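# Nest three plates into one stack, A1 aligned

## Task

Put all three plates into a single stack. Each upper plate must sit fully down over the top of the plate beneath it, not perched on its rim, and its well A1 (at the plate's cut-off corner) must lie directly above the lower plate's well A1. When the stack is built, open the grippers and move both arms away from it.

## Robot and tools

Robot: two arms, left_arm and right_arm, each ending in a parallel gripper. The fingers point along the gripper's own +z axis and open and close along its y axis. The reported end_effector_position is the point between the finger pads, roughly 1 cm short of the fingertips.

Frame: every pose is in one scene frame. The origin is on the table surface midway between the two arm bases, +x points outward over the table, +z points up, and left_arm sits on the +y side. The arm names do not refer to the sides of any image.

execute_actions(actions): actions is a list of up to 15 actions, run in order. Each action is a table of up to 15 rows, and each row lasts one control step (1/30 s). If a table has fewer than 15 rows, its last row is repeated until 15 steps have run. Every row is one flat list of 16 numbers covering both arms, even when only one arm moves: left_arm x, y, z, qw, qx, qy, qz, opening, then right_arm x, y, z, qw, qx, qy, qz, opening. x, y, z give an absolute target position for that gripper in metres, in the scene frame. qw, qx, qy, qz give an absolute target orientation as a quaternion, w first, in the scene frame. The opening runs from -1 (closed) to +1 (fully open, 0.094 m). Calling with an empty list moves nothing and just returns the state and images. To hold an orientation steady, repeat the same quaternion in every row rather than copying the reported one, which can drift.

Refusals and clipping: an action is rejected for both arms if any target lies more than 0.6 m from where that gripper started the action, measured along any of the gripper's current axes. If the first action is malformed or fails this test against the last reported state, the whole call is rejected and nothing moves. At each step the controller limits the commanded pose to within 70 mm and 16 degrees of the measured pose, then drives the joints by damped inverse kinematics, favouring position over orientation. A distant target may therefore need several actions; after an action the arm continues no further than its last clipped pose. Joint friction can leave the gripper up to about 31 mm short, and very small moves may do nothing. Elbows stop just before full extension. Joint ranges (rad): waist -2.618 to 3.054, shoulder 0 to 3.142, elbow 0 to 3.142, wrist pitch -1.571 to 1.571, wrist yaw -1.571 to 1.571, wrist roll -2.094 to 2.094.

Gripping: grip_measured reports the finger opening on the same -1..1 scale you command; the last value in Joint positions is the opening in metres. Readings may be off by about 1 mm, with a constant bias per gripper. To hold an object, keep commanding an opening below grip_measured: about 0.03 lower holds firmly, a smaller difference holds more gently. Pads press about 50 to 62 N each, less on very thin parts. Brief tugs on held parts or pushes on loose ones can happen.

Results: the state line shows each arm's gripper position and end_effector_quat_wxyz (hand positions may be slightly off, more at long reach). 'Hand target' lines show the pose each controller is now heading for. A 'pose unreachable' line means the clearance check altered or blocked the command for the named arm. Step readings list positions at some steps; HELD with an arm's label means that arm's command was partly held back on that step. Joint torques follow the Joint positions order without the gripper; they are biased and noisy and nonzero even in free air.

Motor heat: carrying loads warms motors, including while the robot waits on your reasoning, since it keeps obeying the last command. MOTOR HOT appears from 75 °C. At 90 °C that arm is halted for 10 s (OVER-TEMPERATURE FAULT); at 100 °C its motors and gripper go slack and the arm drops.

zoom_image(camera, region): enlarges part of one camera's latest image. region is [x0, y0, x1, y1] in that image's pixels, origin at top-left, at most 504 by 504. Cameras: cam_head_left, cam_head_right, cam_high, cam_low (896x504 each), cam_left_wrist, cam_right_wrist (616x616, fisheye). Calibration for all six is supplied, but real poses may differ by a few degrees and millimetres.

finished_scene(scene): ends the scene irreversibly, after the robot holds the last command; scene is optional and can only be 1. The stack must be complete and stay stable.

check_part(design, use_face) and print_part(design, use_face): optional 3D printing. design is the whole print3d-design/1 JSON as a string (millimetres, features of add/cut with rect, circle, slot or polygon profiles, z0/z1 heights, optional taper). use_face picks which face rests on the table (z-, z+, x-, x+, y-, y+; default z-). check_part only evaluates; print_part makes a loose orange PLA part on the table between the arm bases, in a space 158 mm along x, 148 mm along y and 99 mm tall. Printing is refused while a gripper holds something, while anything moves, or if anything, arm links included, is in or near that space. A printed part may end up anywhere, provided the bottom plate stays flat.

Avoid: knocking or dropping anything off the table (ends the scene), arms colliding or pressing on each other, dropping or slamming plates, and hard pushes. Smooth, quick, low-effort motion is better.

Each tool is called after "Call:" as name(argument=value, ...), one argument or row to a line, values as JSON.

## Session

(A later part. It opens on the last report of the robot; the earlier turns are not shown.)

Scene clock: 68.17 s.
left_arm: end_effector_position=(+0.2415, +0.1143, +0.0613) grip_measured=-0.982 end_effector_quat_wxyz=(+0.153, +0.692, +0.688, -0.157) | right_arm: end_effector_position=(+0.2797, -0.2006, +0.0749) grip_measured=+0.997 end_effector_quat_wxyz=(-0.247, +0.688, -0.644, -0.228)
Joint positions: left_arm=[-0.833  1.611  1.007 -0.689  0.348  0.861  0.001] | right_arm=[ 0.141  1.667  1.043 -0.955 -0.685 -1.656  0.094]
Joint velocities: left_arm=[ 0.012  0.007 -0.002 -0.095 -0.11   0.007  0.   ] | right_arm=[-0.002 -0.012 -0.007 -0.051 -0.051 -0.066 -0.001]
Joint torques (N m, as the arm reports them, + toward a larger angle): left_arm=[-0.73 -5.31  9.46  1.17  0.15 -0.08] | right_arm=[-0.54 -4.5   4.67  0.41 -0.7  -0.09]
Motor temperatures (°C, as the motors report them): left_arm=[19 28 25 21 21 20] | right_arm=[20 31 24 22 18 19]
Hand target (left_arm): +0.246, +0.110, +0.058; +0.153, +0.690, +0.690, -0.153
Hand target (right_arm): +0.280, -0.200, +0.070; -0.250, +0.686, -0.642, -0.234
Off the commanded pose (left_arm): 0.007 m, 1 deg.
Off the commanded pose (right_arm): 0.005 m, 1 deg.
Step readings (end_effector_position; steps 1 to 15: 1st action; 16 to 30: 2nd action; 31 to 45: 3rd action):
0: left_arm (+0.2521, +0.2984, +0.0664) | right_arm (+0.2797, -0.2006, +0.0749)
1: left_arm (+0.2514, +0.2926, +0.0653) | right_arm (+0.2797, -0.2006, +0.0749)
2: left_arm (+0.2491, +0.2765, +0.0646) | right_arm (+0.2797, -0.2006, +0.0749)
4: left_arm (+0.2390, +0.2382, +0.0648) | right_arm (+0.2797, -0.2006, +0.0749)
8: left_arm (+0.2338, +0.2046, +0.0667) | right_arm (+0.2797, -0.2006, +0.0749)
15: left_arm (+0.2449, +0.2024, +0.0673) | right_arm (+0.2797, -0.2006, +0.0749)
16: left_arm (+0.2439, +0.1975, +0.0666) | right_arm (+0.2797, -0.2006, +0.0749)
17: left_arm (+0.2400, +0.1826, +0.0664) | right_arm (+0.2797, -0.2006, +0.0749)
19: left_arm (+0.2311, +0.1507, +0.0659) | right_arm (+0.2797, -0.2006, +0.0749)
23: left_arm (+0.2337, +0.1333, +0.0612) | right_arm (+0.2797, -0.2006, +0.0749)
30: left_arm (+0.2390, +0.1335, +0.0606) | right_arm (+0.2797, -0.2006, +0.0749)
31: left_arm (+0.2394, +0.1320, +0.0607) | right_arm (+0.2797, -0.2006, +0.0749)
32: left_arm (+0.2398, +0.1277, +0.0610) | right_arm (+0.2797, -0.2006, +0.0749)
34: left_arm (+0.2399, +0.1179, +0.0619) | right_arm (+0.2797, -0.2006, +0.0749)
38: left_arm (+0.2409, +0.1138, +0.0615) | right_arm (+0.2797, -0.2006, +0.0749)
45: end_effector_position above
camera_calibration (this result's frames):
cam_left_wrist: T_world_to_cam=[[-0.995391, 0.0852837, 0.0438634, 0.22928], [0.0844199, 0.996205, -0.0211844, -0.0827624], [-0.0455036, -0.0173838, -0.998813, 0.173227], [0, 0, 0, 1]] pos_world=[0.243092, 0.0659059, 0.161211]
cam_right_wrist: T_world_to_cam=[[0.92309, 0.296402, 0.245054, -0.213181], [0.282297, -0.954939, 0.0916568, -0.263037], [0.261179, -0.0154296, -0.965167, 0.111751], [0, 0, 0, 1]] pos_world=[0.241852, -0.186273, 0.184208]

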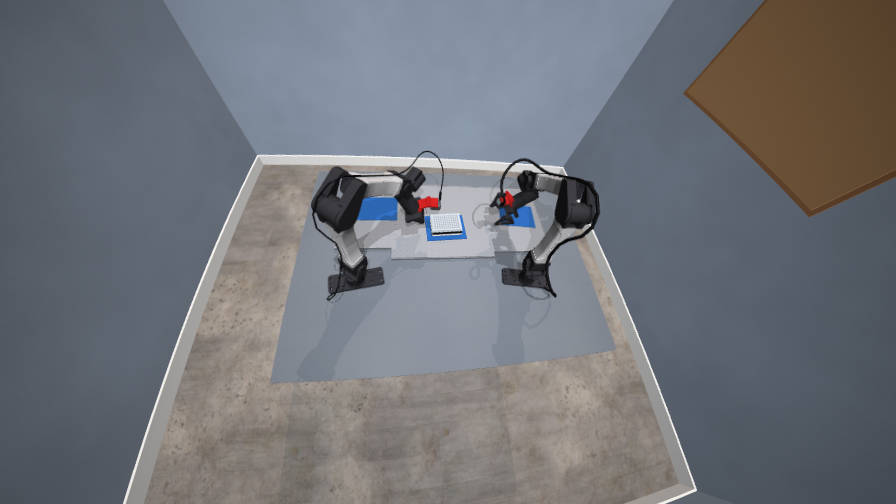

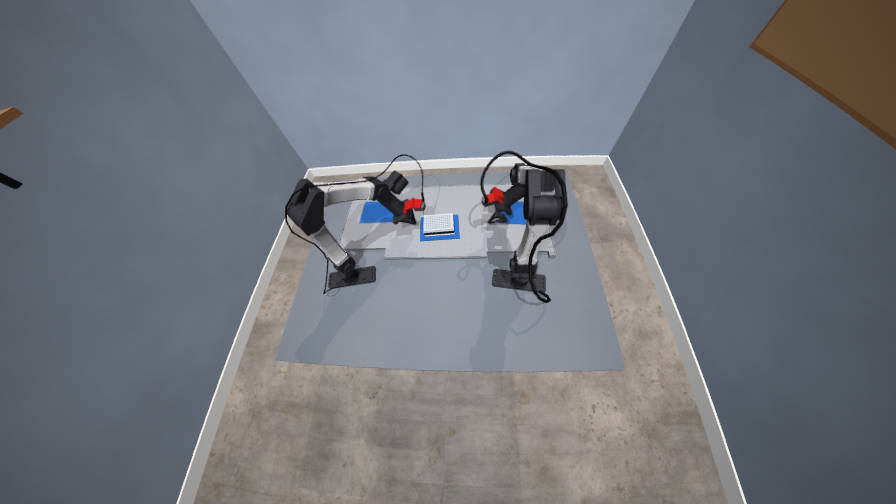

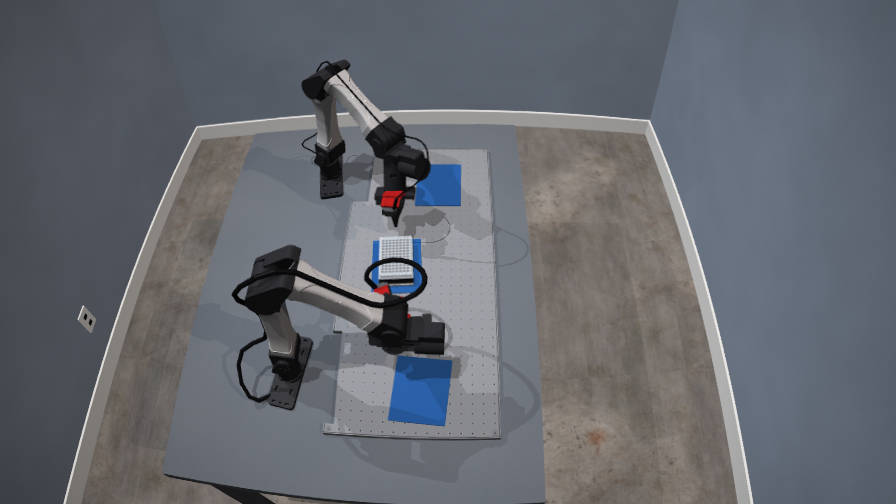

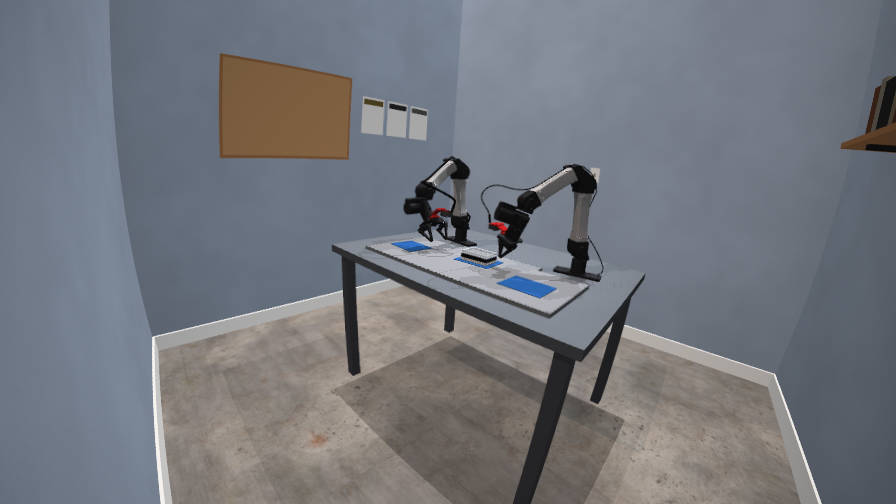

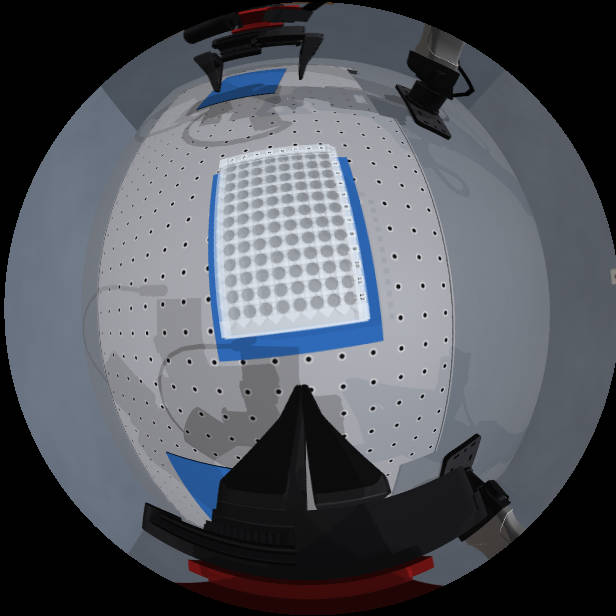

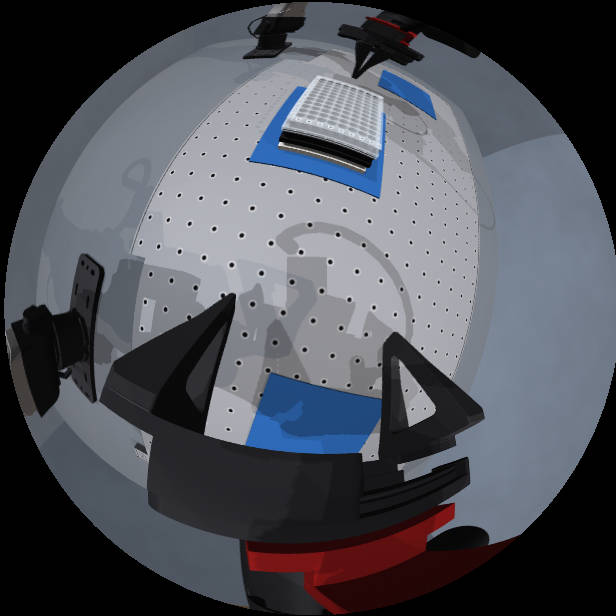

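Call:
execute_actions(
  actions=[
    [[0.25,0.098,0.052,0.153,0.69,0.69,-0.153,-1,0.28,-0.2,0.07,0.25,-0.686,0.642,0.234,1]],
    [[0.25,0.088,0.052,0.153,0.69,0.69,-0.153,-1,0.28,-0.2,0.07,0.25,-0.686,0.642,0.234,1]],
  ],
)

Call:
zoom_image(
  camera="cam_low",
  region=[450,225,530,280],
)

Call:
zoom_image(
  camera="cam_right_wrist",
  region=[265,40,425,185],
)

Scene clock: 69.90 s.
left_arm: end_effector_position=(+0.2467, +0.0925, +0.0562) grip_measured=-0.982 end_effector_quat_wxyz=(+0.154, +0.691, +0.689, -0.157) | right_arm: end_effector_position=(+0.2797, -0.2006, +0.0749) grip_measured=+0.997 end_effector_quat_wxyz=(-0.247, +0.688, -0.644, -0.228)
Joint positions: left_arm=[-0.88   1.678  1.057 -0.652  0.334  0.811  0.001] | right_arm=[ 0.141  1.667  1.043 -0.955 -0.685 -1.656  0.094]
Joint velocities: left_arm=[-0.007 -0.007  0.002  0.022 -0.007  0.007 -0.   ] | right_arm=[-0.012  0.012 -0.002 -0.037 -0.022  0.022 -0.   ]
Joint torques (N m, as the arm reports them, + toward a larger angle): left_arm=[-0.72 -5.77  9.64  1.2   0.16 -0.01] | right_arm=[-0.52 -4.56  4.79  0.42 -0.72 -0.09]
Motor temperatures (°C, as the motors report them): left_arm=[19 28 25 22 20 20] | right_arm=[20 31 24 22 18 19]
Hand target (left_arm): +0.250, +0.088, +0.052; +0.153, +0.690, +0.690, -0.153
Hand target (right_arm): +0.280, -0.200, +0.070; -0.250, +0.686, -0.642, -0.234
Off the commanded pose (left_arm): 0.007 m, 1 deg.
Off the commanded pose (right_arm): 0.005 m, 1 deg.
Step readings (end_effector_position; steps 1 to 15: 1st action; 16 to 30: 2nd action):
0: left_arm (+0.2416, +0.1144, +0.0612) | right_arm (+0.2797, -0.2006, +0.0749)
1: left_arm (+0.2420, +0.1136, +0.0607) | right_arm (+0.2797, -0.2006, +0.0749)
2: left_arm (+0.2432, +0.1108, +0.0601) | right_arm (+0.2797, -0.2006, +0.0749)
4: left_arm (+0.2447, +0.1055, +0.0575) | right_arm (+0.2797, -0.2006, +0.0749)
8: left_arm (+0.2450, +0.1040, +0.0538) | right_arm (+0.2797, -0.2006, +0.0749)
15: left_arm (+0.2457, +0.1037, +0.0539) | right_arm (+0.2797, -0.2006, +0.0749)
16: left_arm (+0.2459, +0.1028, +0.0542) | right_arm (+0.2797, -0.2006, +0.0749)
17: left_arm (+0.2463, +0.1002, +0.0546) | right_arm (+0.2797, -0.2006, +0.0749)
19: left_arm (+0.2464, +0.0948, +0.0558) | right_arm (+0.2797, -0.2006, +0.0749)
23: left_arm (+0.2466, +0.0923, +0.0563) | right_arm (+0.2797, -0.2006, +0.0749)
30: end_effector_position above
camera_calibration (this result's frames):
cam_left_wrist: T_world_to_cam=[[-0.995745, 0.0820136, 0.042024, 0.237096], [0.081126, 0.996452, -0.0224098, -0.0607505], [-0.0437128, -0.0189052, -0.998865, 0.167783], [0, 0, 0, 1]] pos_world=[0.24835, 0.0442617, 0.156267]
cam_right_wrist: T_world_to_cam=[[0.92309, 0.296402, 0.245054, -0.213181], [0.282297, -0.954939, 0.0916568, -0.263037], [0.261179, -0.0154296, -0.965167, 0.111751], [0, 0, 0, 1]] pos_world=[0.241852, -0.186273, 0.184208]

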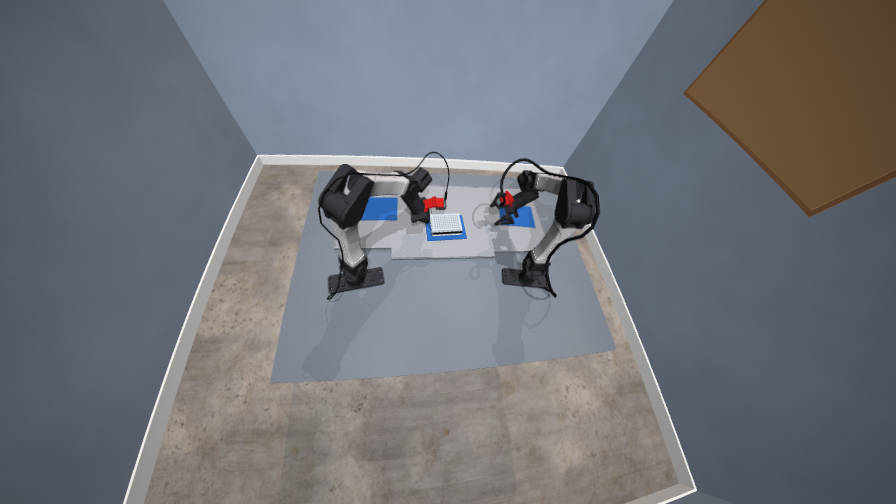

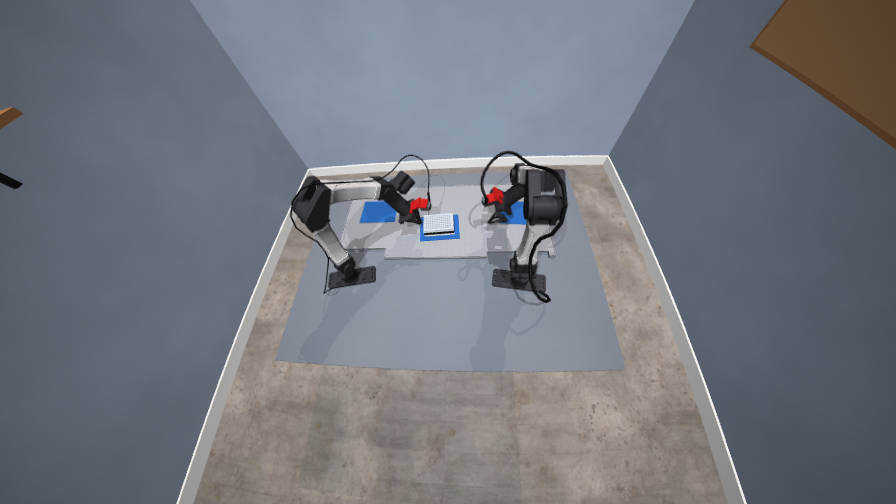

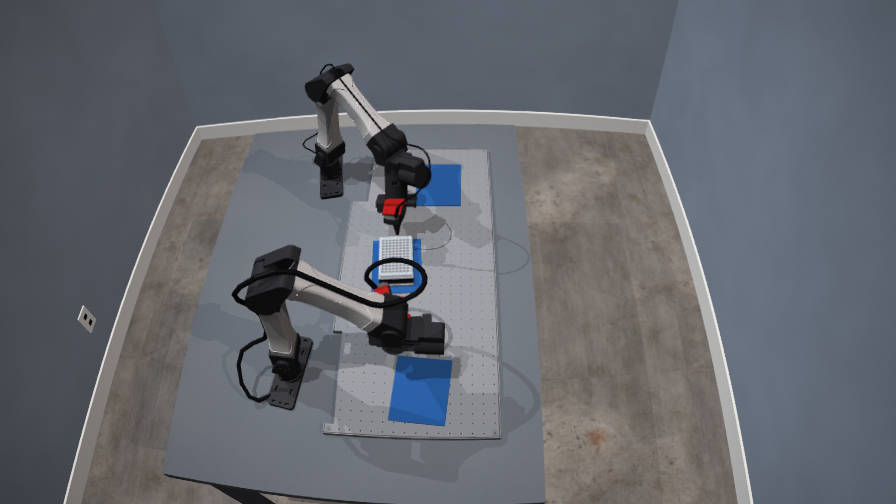

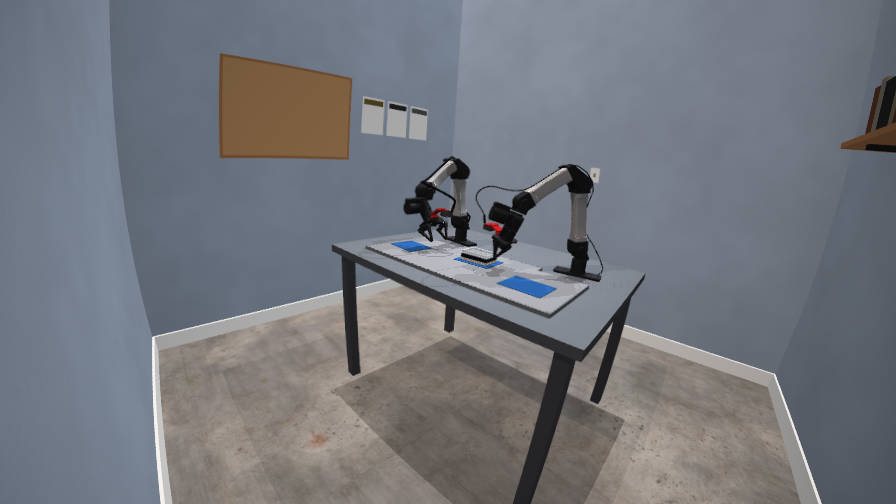

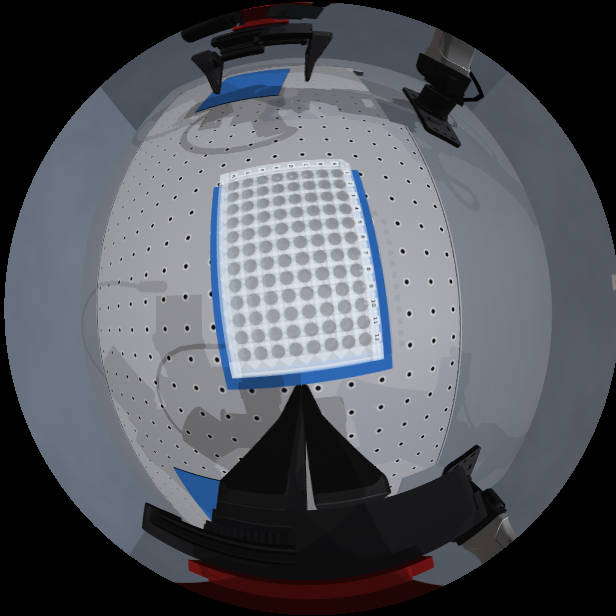

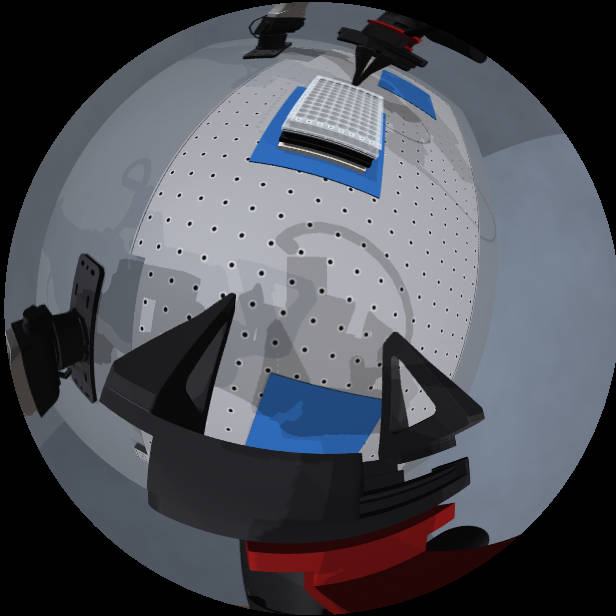

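Region (450, 225, 530, 280) of cam_low's 896x504 image, scaled by 6.300, with more detail than that image has; it fills the top 346 rows of this view, and the rest is white.

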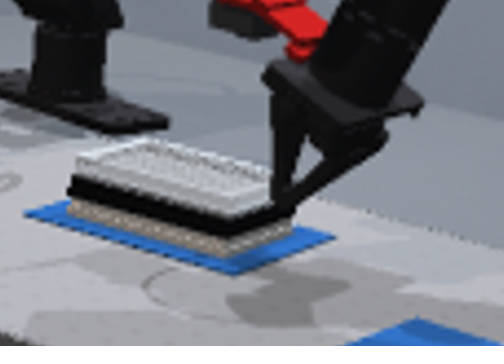

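Region (265, 40, 425, 185) of cam_right_wrist's 616x616 image, scaled by 3.150, with more detail than that image has; it fills the top 457 rows of this view, and the rest is white.

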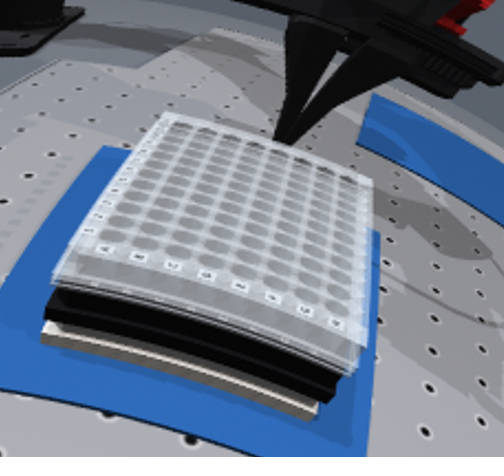

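Call:
execute_actions(
  actions=[
    [[0.25,0.084,0.056,0.153,0.69,0.69,-0.153,-1,0.28,-0.2,0.07,0.25,-0.686,0.642,0.234,1]],
    [[0.25,0.080,0.056,0.153,0.69,0.69,-0.153,-1,0.28,-0.2,0.07,0.25,-0.686,0.642,0.234,1]],
    [[0.25,0.077,0.056,0.153,0.69,0.69,-0.153,-1,0.28,-0.2,0.07,0.25,-0.686,0.642,0.234,1]],
  ],
)

Call:
zoom_image(
  camera="cam_right_wrist",
  region=[265,40,425,185],
)

Scene clock: 71.97 s.
left_arm: end_effector_position=(+0.2476, +0.0824, +0.0604) grip_measured=-0.982 end_effector_quat_wxyz=(+0.158, +0.690, +0.689, -0.156) | right_arm: end_effector_position=(+0.2797, -0.2006, +0.0749) grip_measured=+0.997 end_effector_quat_wxyz=(-0.247, +0.688, -0.644, -0.228)
Joint positions: left_arm=[-0.903  1.691  1.086 -0.653  0.326  0.784  0.001] | right_arm=[ 0.141  1.667  1.043 -0.955 -0.685 -1.656  0.094]
Joint velocities: left_arm=[-0.022  0.002 -0.002 -0.066 -0.007  0.037  0.   ] | right_arm=[ 0.002  0.002 -0.002 -0.022  0.007 -0.007 -0.   ]
Joint torques (N m, as the arm reports them, + toward a larger angle): left_arm=[-1.07 -5.54 10.16  1.15  0.14 -0.03] | right_arm=[-0.42 -4.51  4.69  0.39 -0.71 -0.08]
Motor temperatures (°C, as the motors report them): left_arm=[19 28 26 22 20 20] | right_arm=[20 31 24 22 18 19]
Hand target (left_arm): +0.250, +0.077, +0.056; +0.153, +0.690, +0.690, -0.153
Hand target (right_arm): +0.280, -0.200, +0.070; -0.250, +0.686, -0.642, -0.234
Off the commanded pose (left_arm): 0.007 m, 1 deg.
Off the commanded pose (right_arm): 0.005 m, 1 deg.
Step readings (end_effector_position; steps 1 to 15: 1st action; 16 to 30: 2nd action; 31 to 45: 3rd action):
0: left_arm (+0.2468, +0.0925, +0.0562) | right_arm (+0.2797, -0.2006, +0.0749)
1: left_arm (+0.2471, +0.0922, +0.0566) | right_arm (+0.2797, -0.2006, +0.0749)
2: left_arm (+0.2478, +0.0910, +0.0575) | right_arm (+0.2797, -0.2006, +0.0749)
4: left_arm (+0.2490, +0.0883, +0.0599) | right_arm (+0.2797, -0.2006, +0.0749)
8: left_arm (+0.2496, +0.0870, +0.0612) | right_arm (+0.2797, -0.2006, +0.0749)
15: left_arm (+0.2496, +0.0871, +0.0611) | right_arm (+0.2797, -0.2006, +0.0749)
16: left_arm (+0.2498, +0.0868, +0.0612) | right_arm (+0.2797, -0.2006, +0.0749)
17: left_arm (+0.2498, +0.0859, +0.0615) | right_arm (+0.2797, -0.2006, +0.0749)
19: left_arm (+0.2496, +0.0841, +0.0614) | right_arm (+0.2797, -0.2006, +0.0749)
23: left_arm (+0.2491, +0.0836, +0.0607) | right_arm (+0.2797, -0.2006, +0.0749)
30: left_arm (+0.2491, +0.0836, +0.0606) | right_arm (+0.2797, -0.2006, +0.0749)
31: left_arm (+0.2490, +0.0836, +0.0606) | right_arm (+0.2797, -0.2006, +0.0749)
32: left_arm (+0.2487, +0.0833, +0.0605) | right_arm (+0.2797, -0.2006, +0.0749)
34: left_arm (+0.2479, +0.0827, +0.0605) | right_arm (+0.2797, -0.2006, +0.0749)
38: left_arm (+0.2475, +0.0824, +0.0605) | right_arm (+0.2797, -0.2006, +0.0749)
45: end_effector_position above
camera_calibration (this result's frames):
cam_left_wrist: T_world_to_cam=[[-0.996238, 0.0787609, 0.0361416, 0.23933], [0.0778481, 0.996626, -0.0260041, -0.0496704], [-0.0380677, -0.0230928, -0.999008, 0.170783], [0, 0, 0, 1]] pos_world=[0.248798, 0.0345968, 0.160673]
cam_right_wrist: T_world_to_cam=[[0.92309, 0.296402, 0.245054, -0.213181], [0.282297, -0.954939, 0.0916568, -0.263037], [0.261179, -0.0154296, -0.965167, 0.111751], [0, 0, 0, 1]] pos_world=[0.241852, -0.186273, 0.184208]

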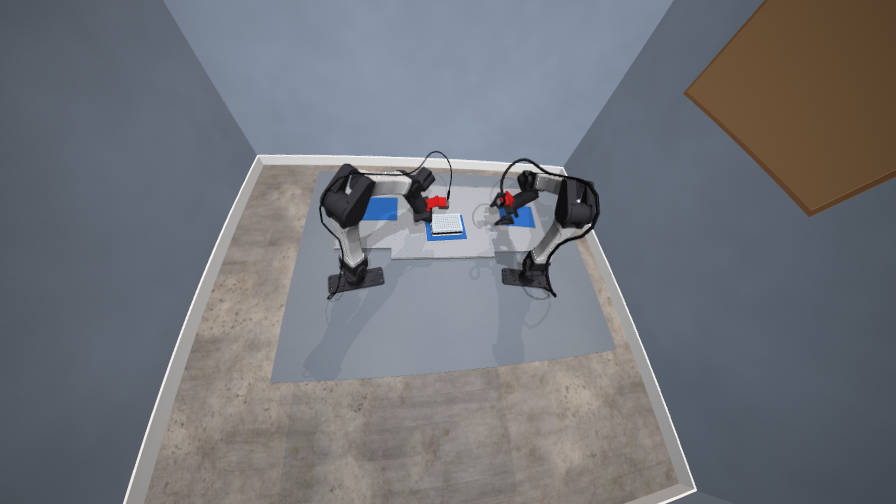

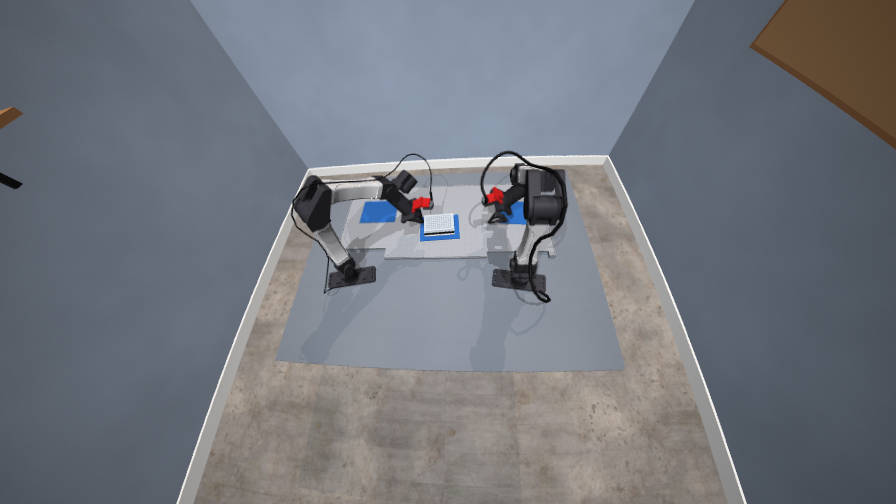

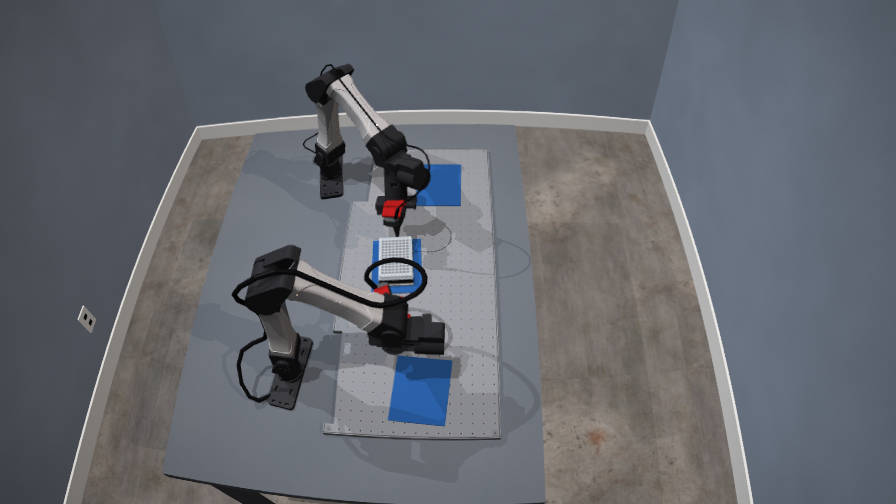

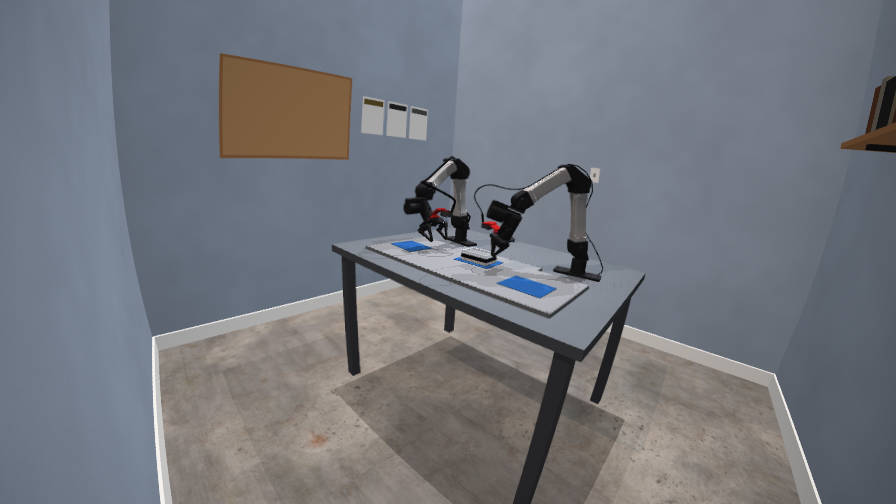

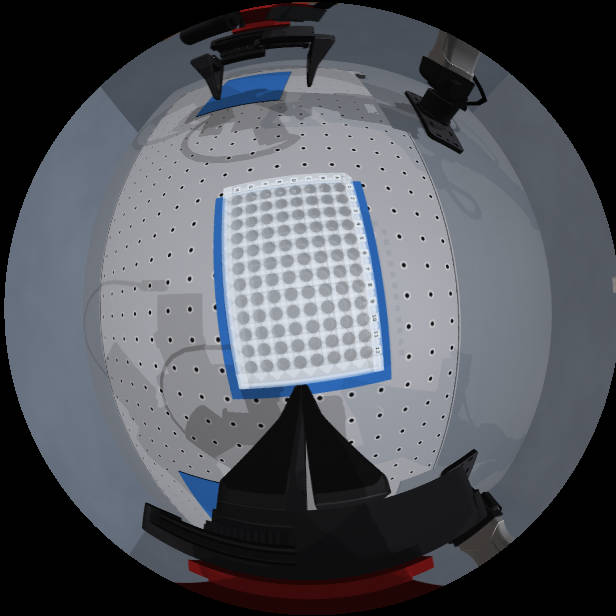

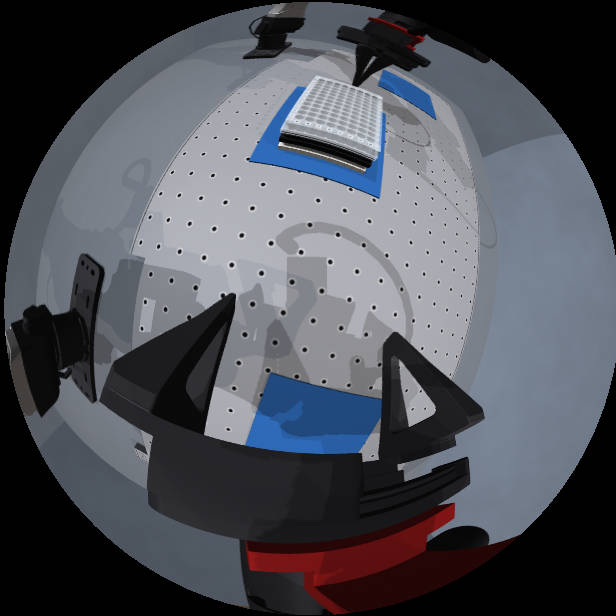

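Region (265, 40, 425, 185) of cam_right_wrist's 616x616 image, scaled by 3.150, with more detail than that image has; it fills the top 457 rows of this view, and the rest is white.

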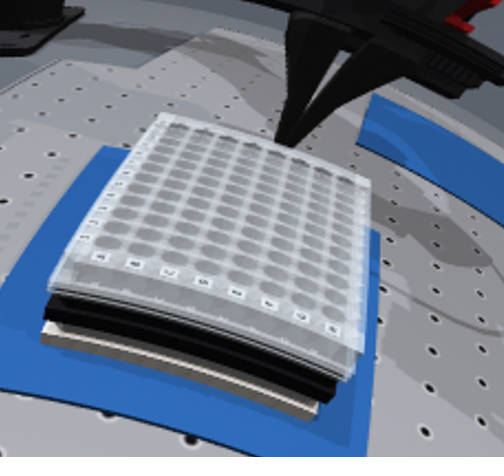

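It dropped in. Retreat.

Call:
execute_actions(
  actions=[
    [[0.25,0.11,0.06,0.153,0.69,0.69,-0.153,-1,0.28,-0.2,0.07,0.25,-0.686,0.642,0.234,1]],
    [[0.25,0.2,0.06,0.153,0.69,0.69,-0.153,-1,0.28,-0.2,0.07,0.25,-0.686,0.642,0.234,1]],
    [[0.25,0.3,0.06,0.153,0.69,0.69,-0.153,-1,0.28,-0.2,0.07,0.25,-0.686,0.642,0.234,1]],
  ],
)

Call:
zoom_image(
  camera="cam_left_wrist",
  region=[230,60,370,165],
)

Call:
zoom_image(
  camera="cam_low",
  region=[456,243,502,270],
)

Scene clock: 74.37 s.
left_arm: end_effector_position=(+0.2510, +0.2986, +0.0553) grip_measured=-0.982 end_effector_quat_wxyz=(+0.152, +0.681, +0.702, -0.145) | right_arm: end_effector_position=(+0.2797, -0.2006, +0.0749) grip_measured=+0.997 end_effector_quat_wxyz=(-0.247, +0.688, -0.644, -0.228)
Joint positions: left_arm=[-0.149  1.476  0.87  -0.956  0.423  1.557  0.001] | right_arm=[ 0.141  1.667  1.043 -0.955 -0.685 -1.656  0.094]
Joint velocities: left_arm=[-0.012  0.007  0.037 -0.271  0.095  0.286  0.   ] | right_arm=[ 0.017 -0.002  0.007  0.081  0.051  0.007  0.   ]
Joint torques (N m, as the arm reports them, + toward a larger angle): left_arm=[ 0.8  -4.72  9.1   0.28  0.4   0.03] | right_arm=[-0.46 -4.45  4.73  0.42 -0.72 -0.1 ]
Motor temperatures (°C, as the motors report them): left_arm=[19 28 26 22 20 20] | right_arm=[20 30 24 22 18 19]
Hand target (left_arm): +0.250, +0.298, +0.060; +0.154, +0.690, +0.691, -0.153
Hand target (right_arm): +0.280, -0.200, +0.070; -0.250, +0.686, -0.642, -0.234
Off the commanded pose (left_arm): 0.005 m, 2 deg.
Off the commanded pose (right_arm): 0.005 m, 1 deg.
Step readings (end_effector_position; steps 1 to 15: 1st action; 16 to 30: 2nd action; 31 to 45: 3rd action):
0: left_arm (+0.2476, +0.0824, +0.0604) | right_arm (+0.2797, -0.2006, +0.0749)
1: left_arm (+0.2480, +0.0841, +0.0603) | right_arm (+0.2797, -0.2006, +0.0749)
2: left_arm (+0.2492, +0.0885, +0.0599) | right_arm (+0.2797, -0.2006, +0.0749)
4: left_arm (+0.2529, +0.0989, +0.0589) | right_arm (+0.2797, -0.2006, +0.0749)
8: left_arm (+0.2560, +0.1043, +0.0591) | right_arm (+0.2797, -0.2006, +0.0749)
15: left_arm (+0.2558, +0.1044, +0.0590) | right_arm (+0.2797, -0.2006, +0.0749)
16: left_arm (+0.2563, +0.1085, +0.0588) | right_arm (+0.2797, -0.2006, +0.0749)
17: left_arm (+0.2565, +0.1217, +0.0576) | right_arm (+0.2797, -0.2006, +0.0749)
19: left_arm (+0.2595, +0.1585, +0.0546) | right_arm (+0.2797, -0.2006, +0.0749)
23: left_arm (+0.2632, +0.1967, +0.0567) | right_arm (+0.2797, -0.2006, +0.0749)
30: left_arm (+0.2564, +0.1974, +0.0578) | right_arm (+0.2797, -0.2006, +0.0749)
31: left_arm (+0.2572, +0.2020, +0.0580) | right_arm (+0.2797, -0.2006, +0.0749)
32: left_arm (+0.2600, +0.2166, +0.0575) | right_arm (+0.2797, -0.2006, +0.0749)
34: left_arm (+0.2669, +0.2551, +0.0561) | right_arm (+0.2797, -0.2006, +0.0749)
38: left_arm (+0.2659, +0.2977, +0.0550) | right_arm (+0.2797, -0.2006, +0.0749)
45: end_effector_position above
camera_calibration (this result's frames):
cam_left_wrist: T_world_to_cam=[[-0.998203, 0.0467986, 0.0374299, 0.235907], [0.0467821, 0.998904, -0.00131548, -0.259798], [-0.0374505, 0.000437933, -0.999298, 0.163617], [0, 0, 0, 1]] pos_world=[0.253765, 0.248402, 0.15433]
cam_right_wrist: T_world_to_cam=[[0.92309, 0.296402, 0.245054, -0.213181], [0.282297, -0.954939, 0.0916568, -0.263037], [0.261179, -0.0154296, -0.965167, 0.111751], [0, 0, 0, 1]] pos_world=[0.241852, -0.186273, 0.184208]

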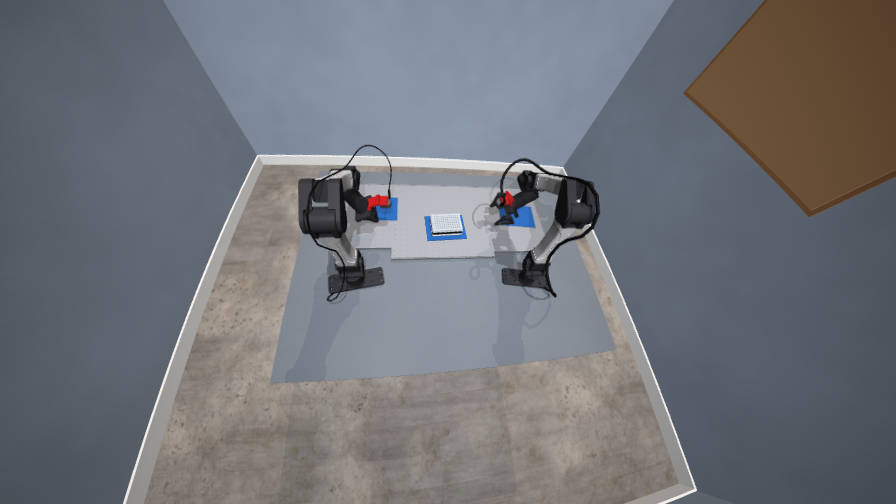

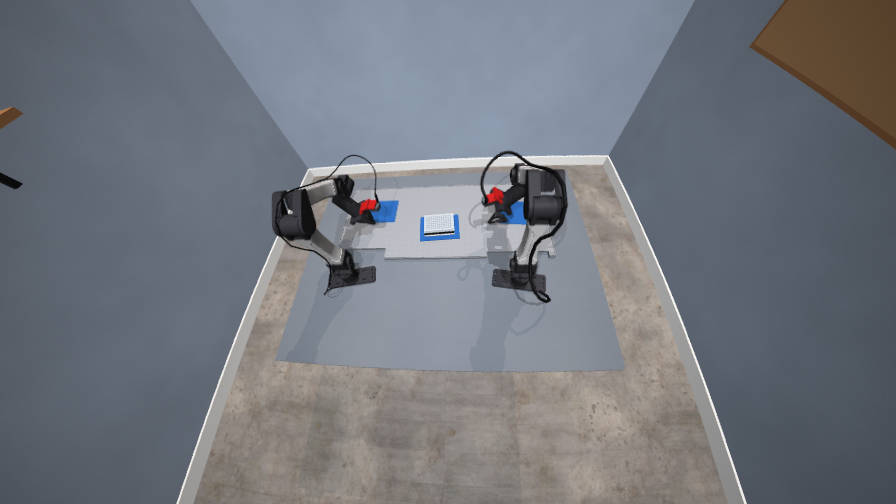

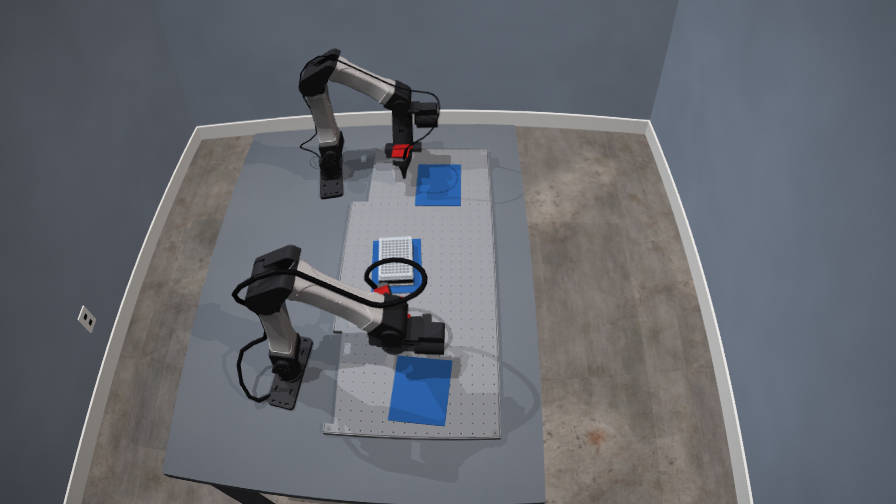

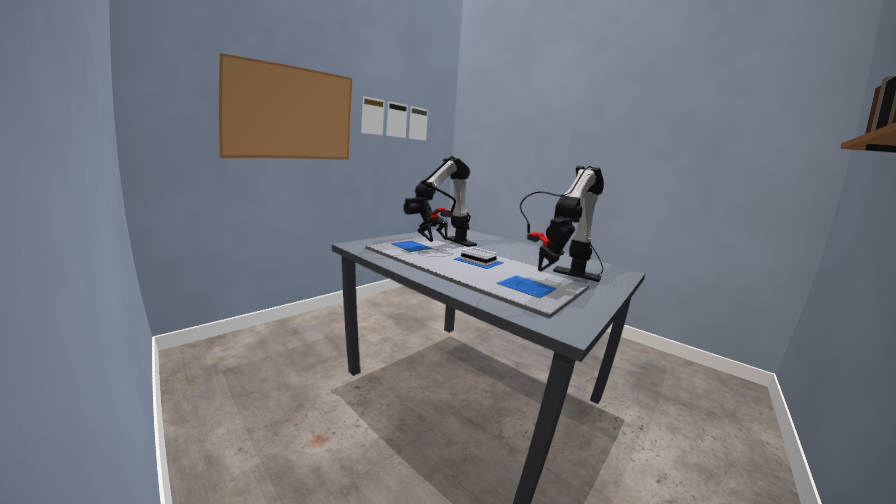

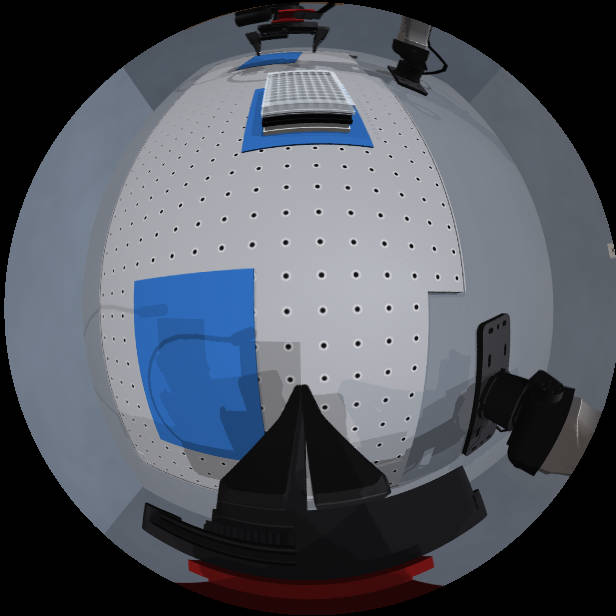

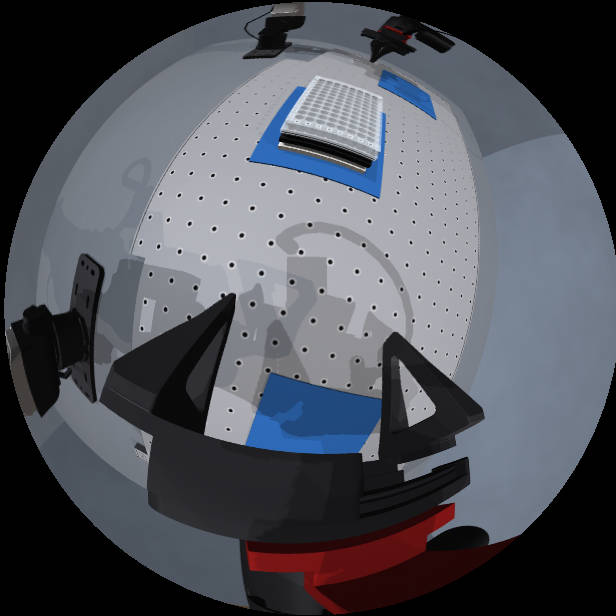

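Region (230, 60, 370, 165) of cam_left_wrist's 616x616 image, scaled by 3.600, with more detail than that image has; it fills the top 378 rows of this view, and the rest is white.

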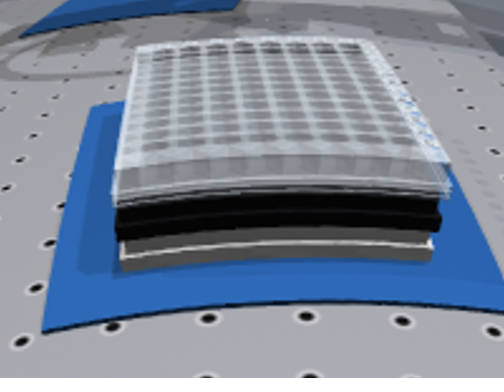

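Region (456, 243, 502, 270) of cam_low's 896x504 image, scaled by 10.957, with more detail than that image has; it fills the top 296 rows of this view, and the rest is white.

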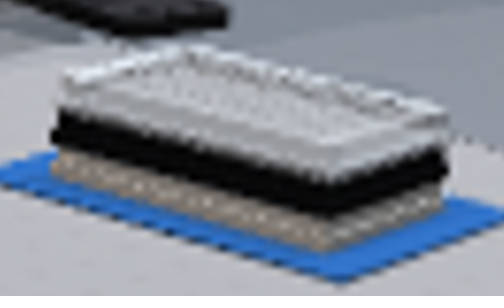

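Call:
zoom_image(
  camera="cam_right_wrist",
  region=[265,100,395,185],
)

Call:
zoom_image(
  camera="cam_left_wrist",
  region=[250,95,370,145],
)

Region (265, 100, 395, 185) of cam_right_wrist's 616x616 image, scaled by 3.877, with more detail than that image has; it fills the top 330 rows of this view, and the rest is white.

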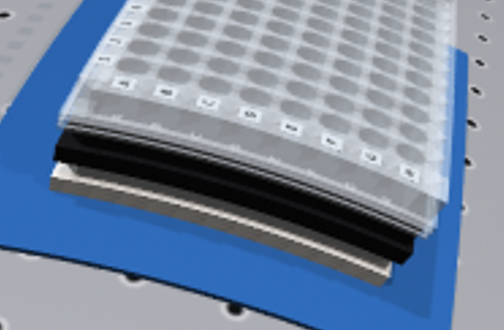

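Region (250, 95, 370, 145) of cam_left_wrist's 616x616 image, scaled by 4.200, with more detail than that image has; it fills the top 210 rows of this view, and the rest is white.

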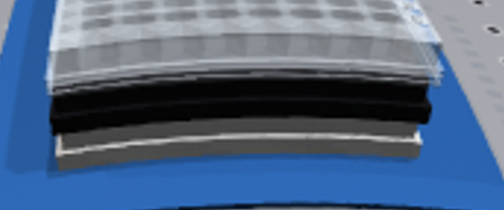

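Call:
finished_scene(
)

The scene is finished: the task was done.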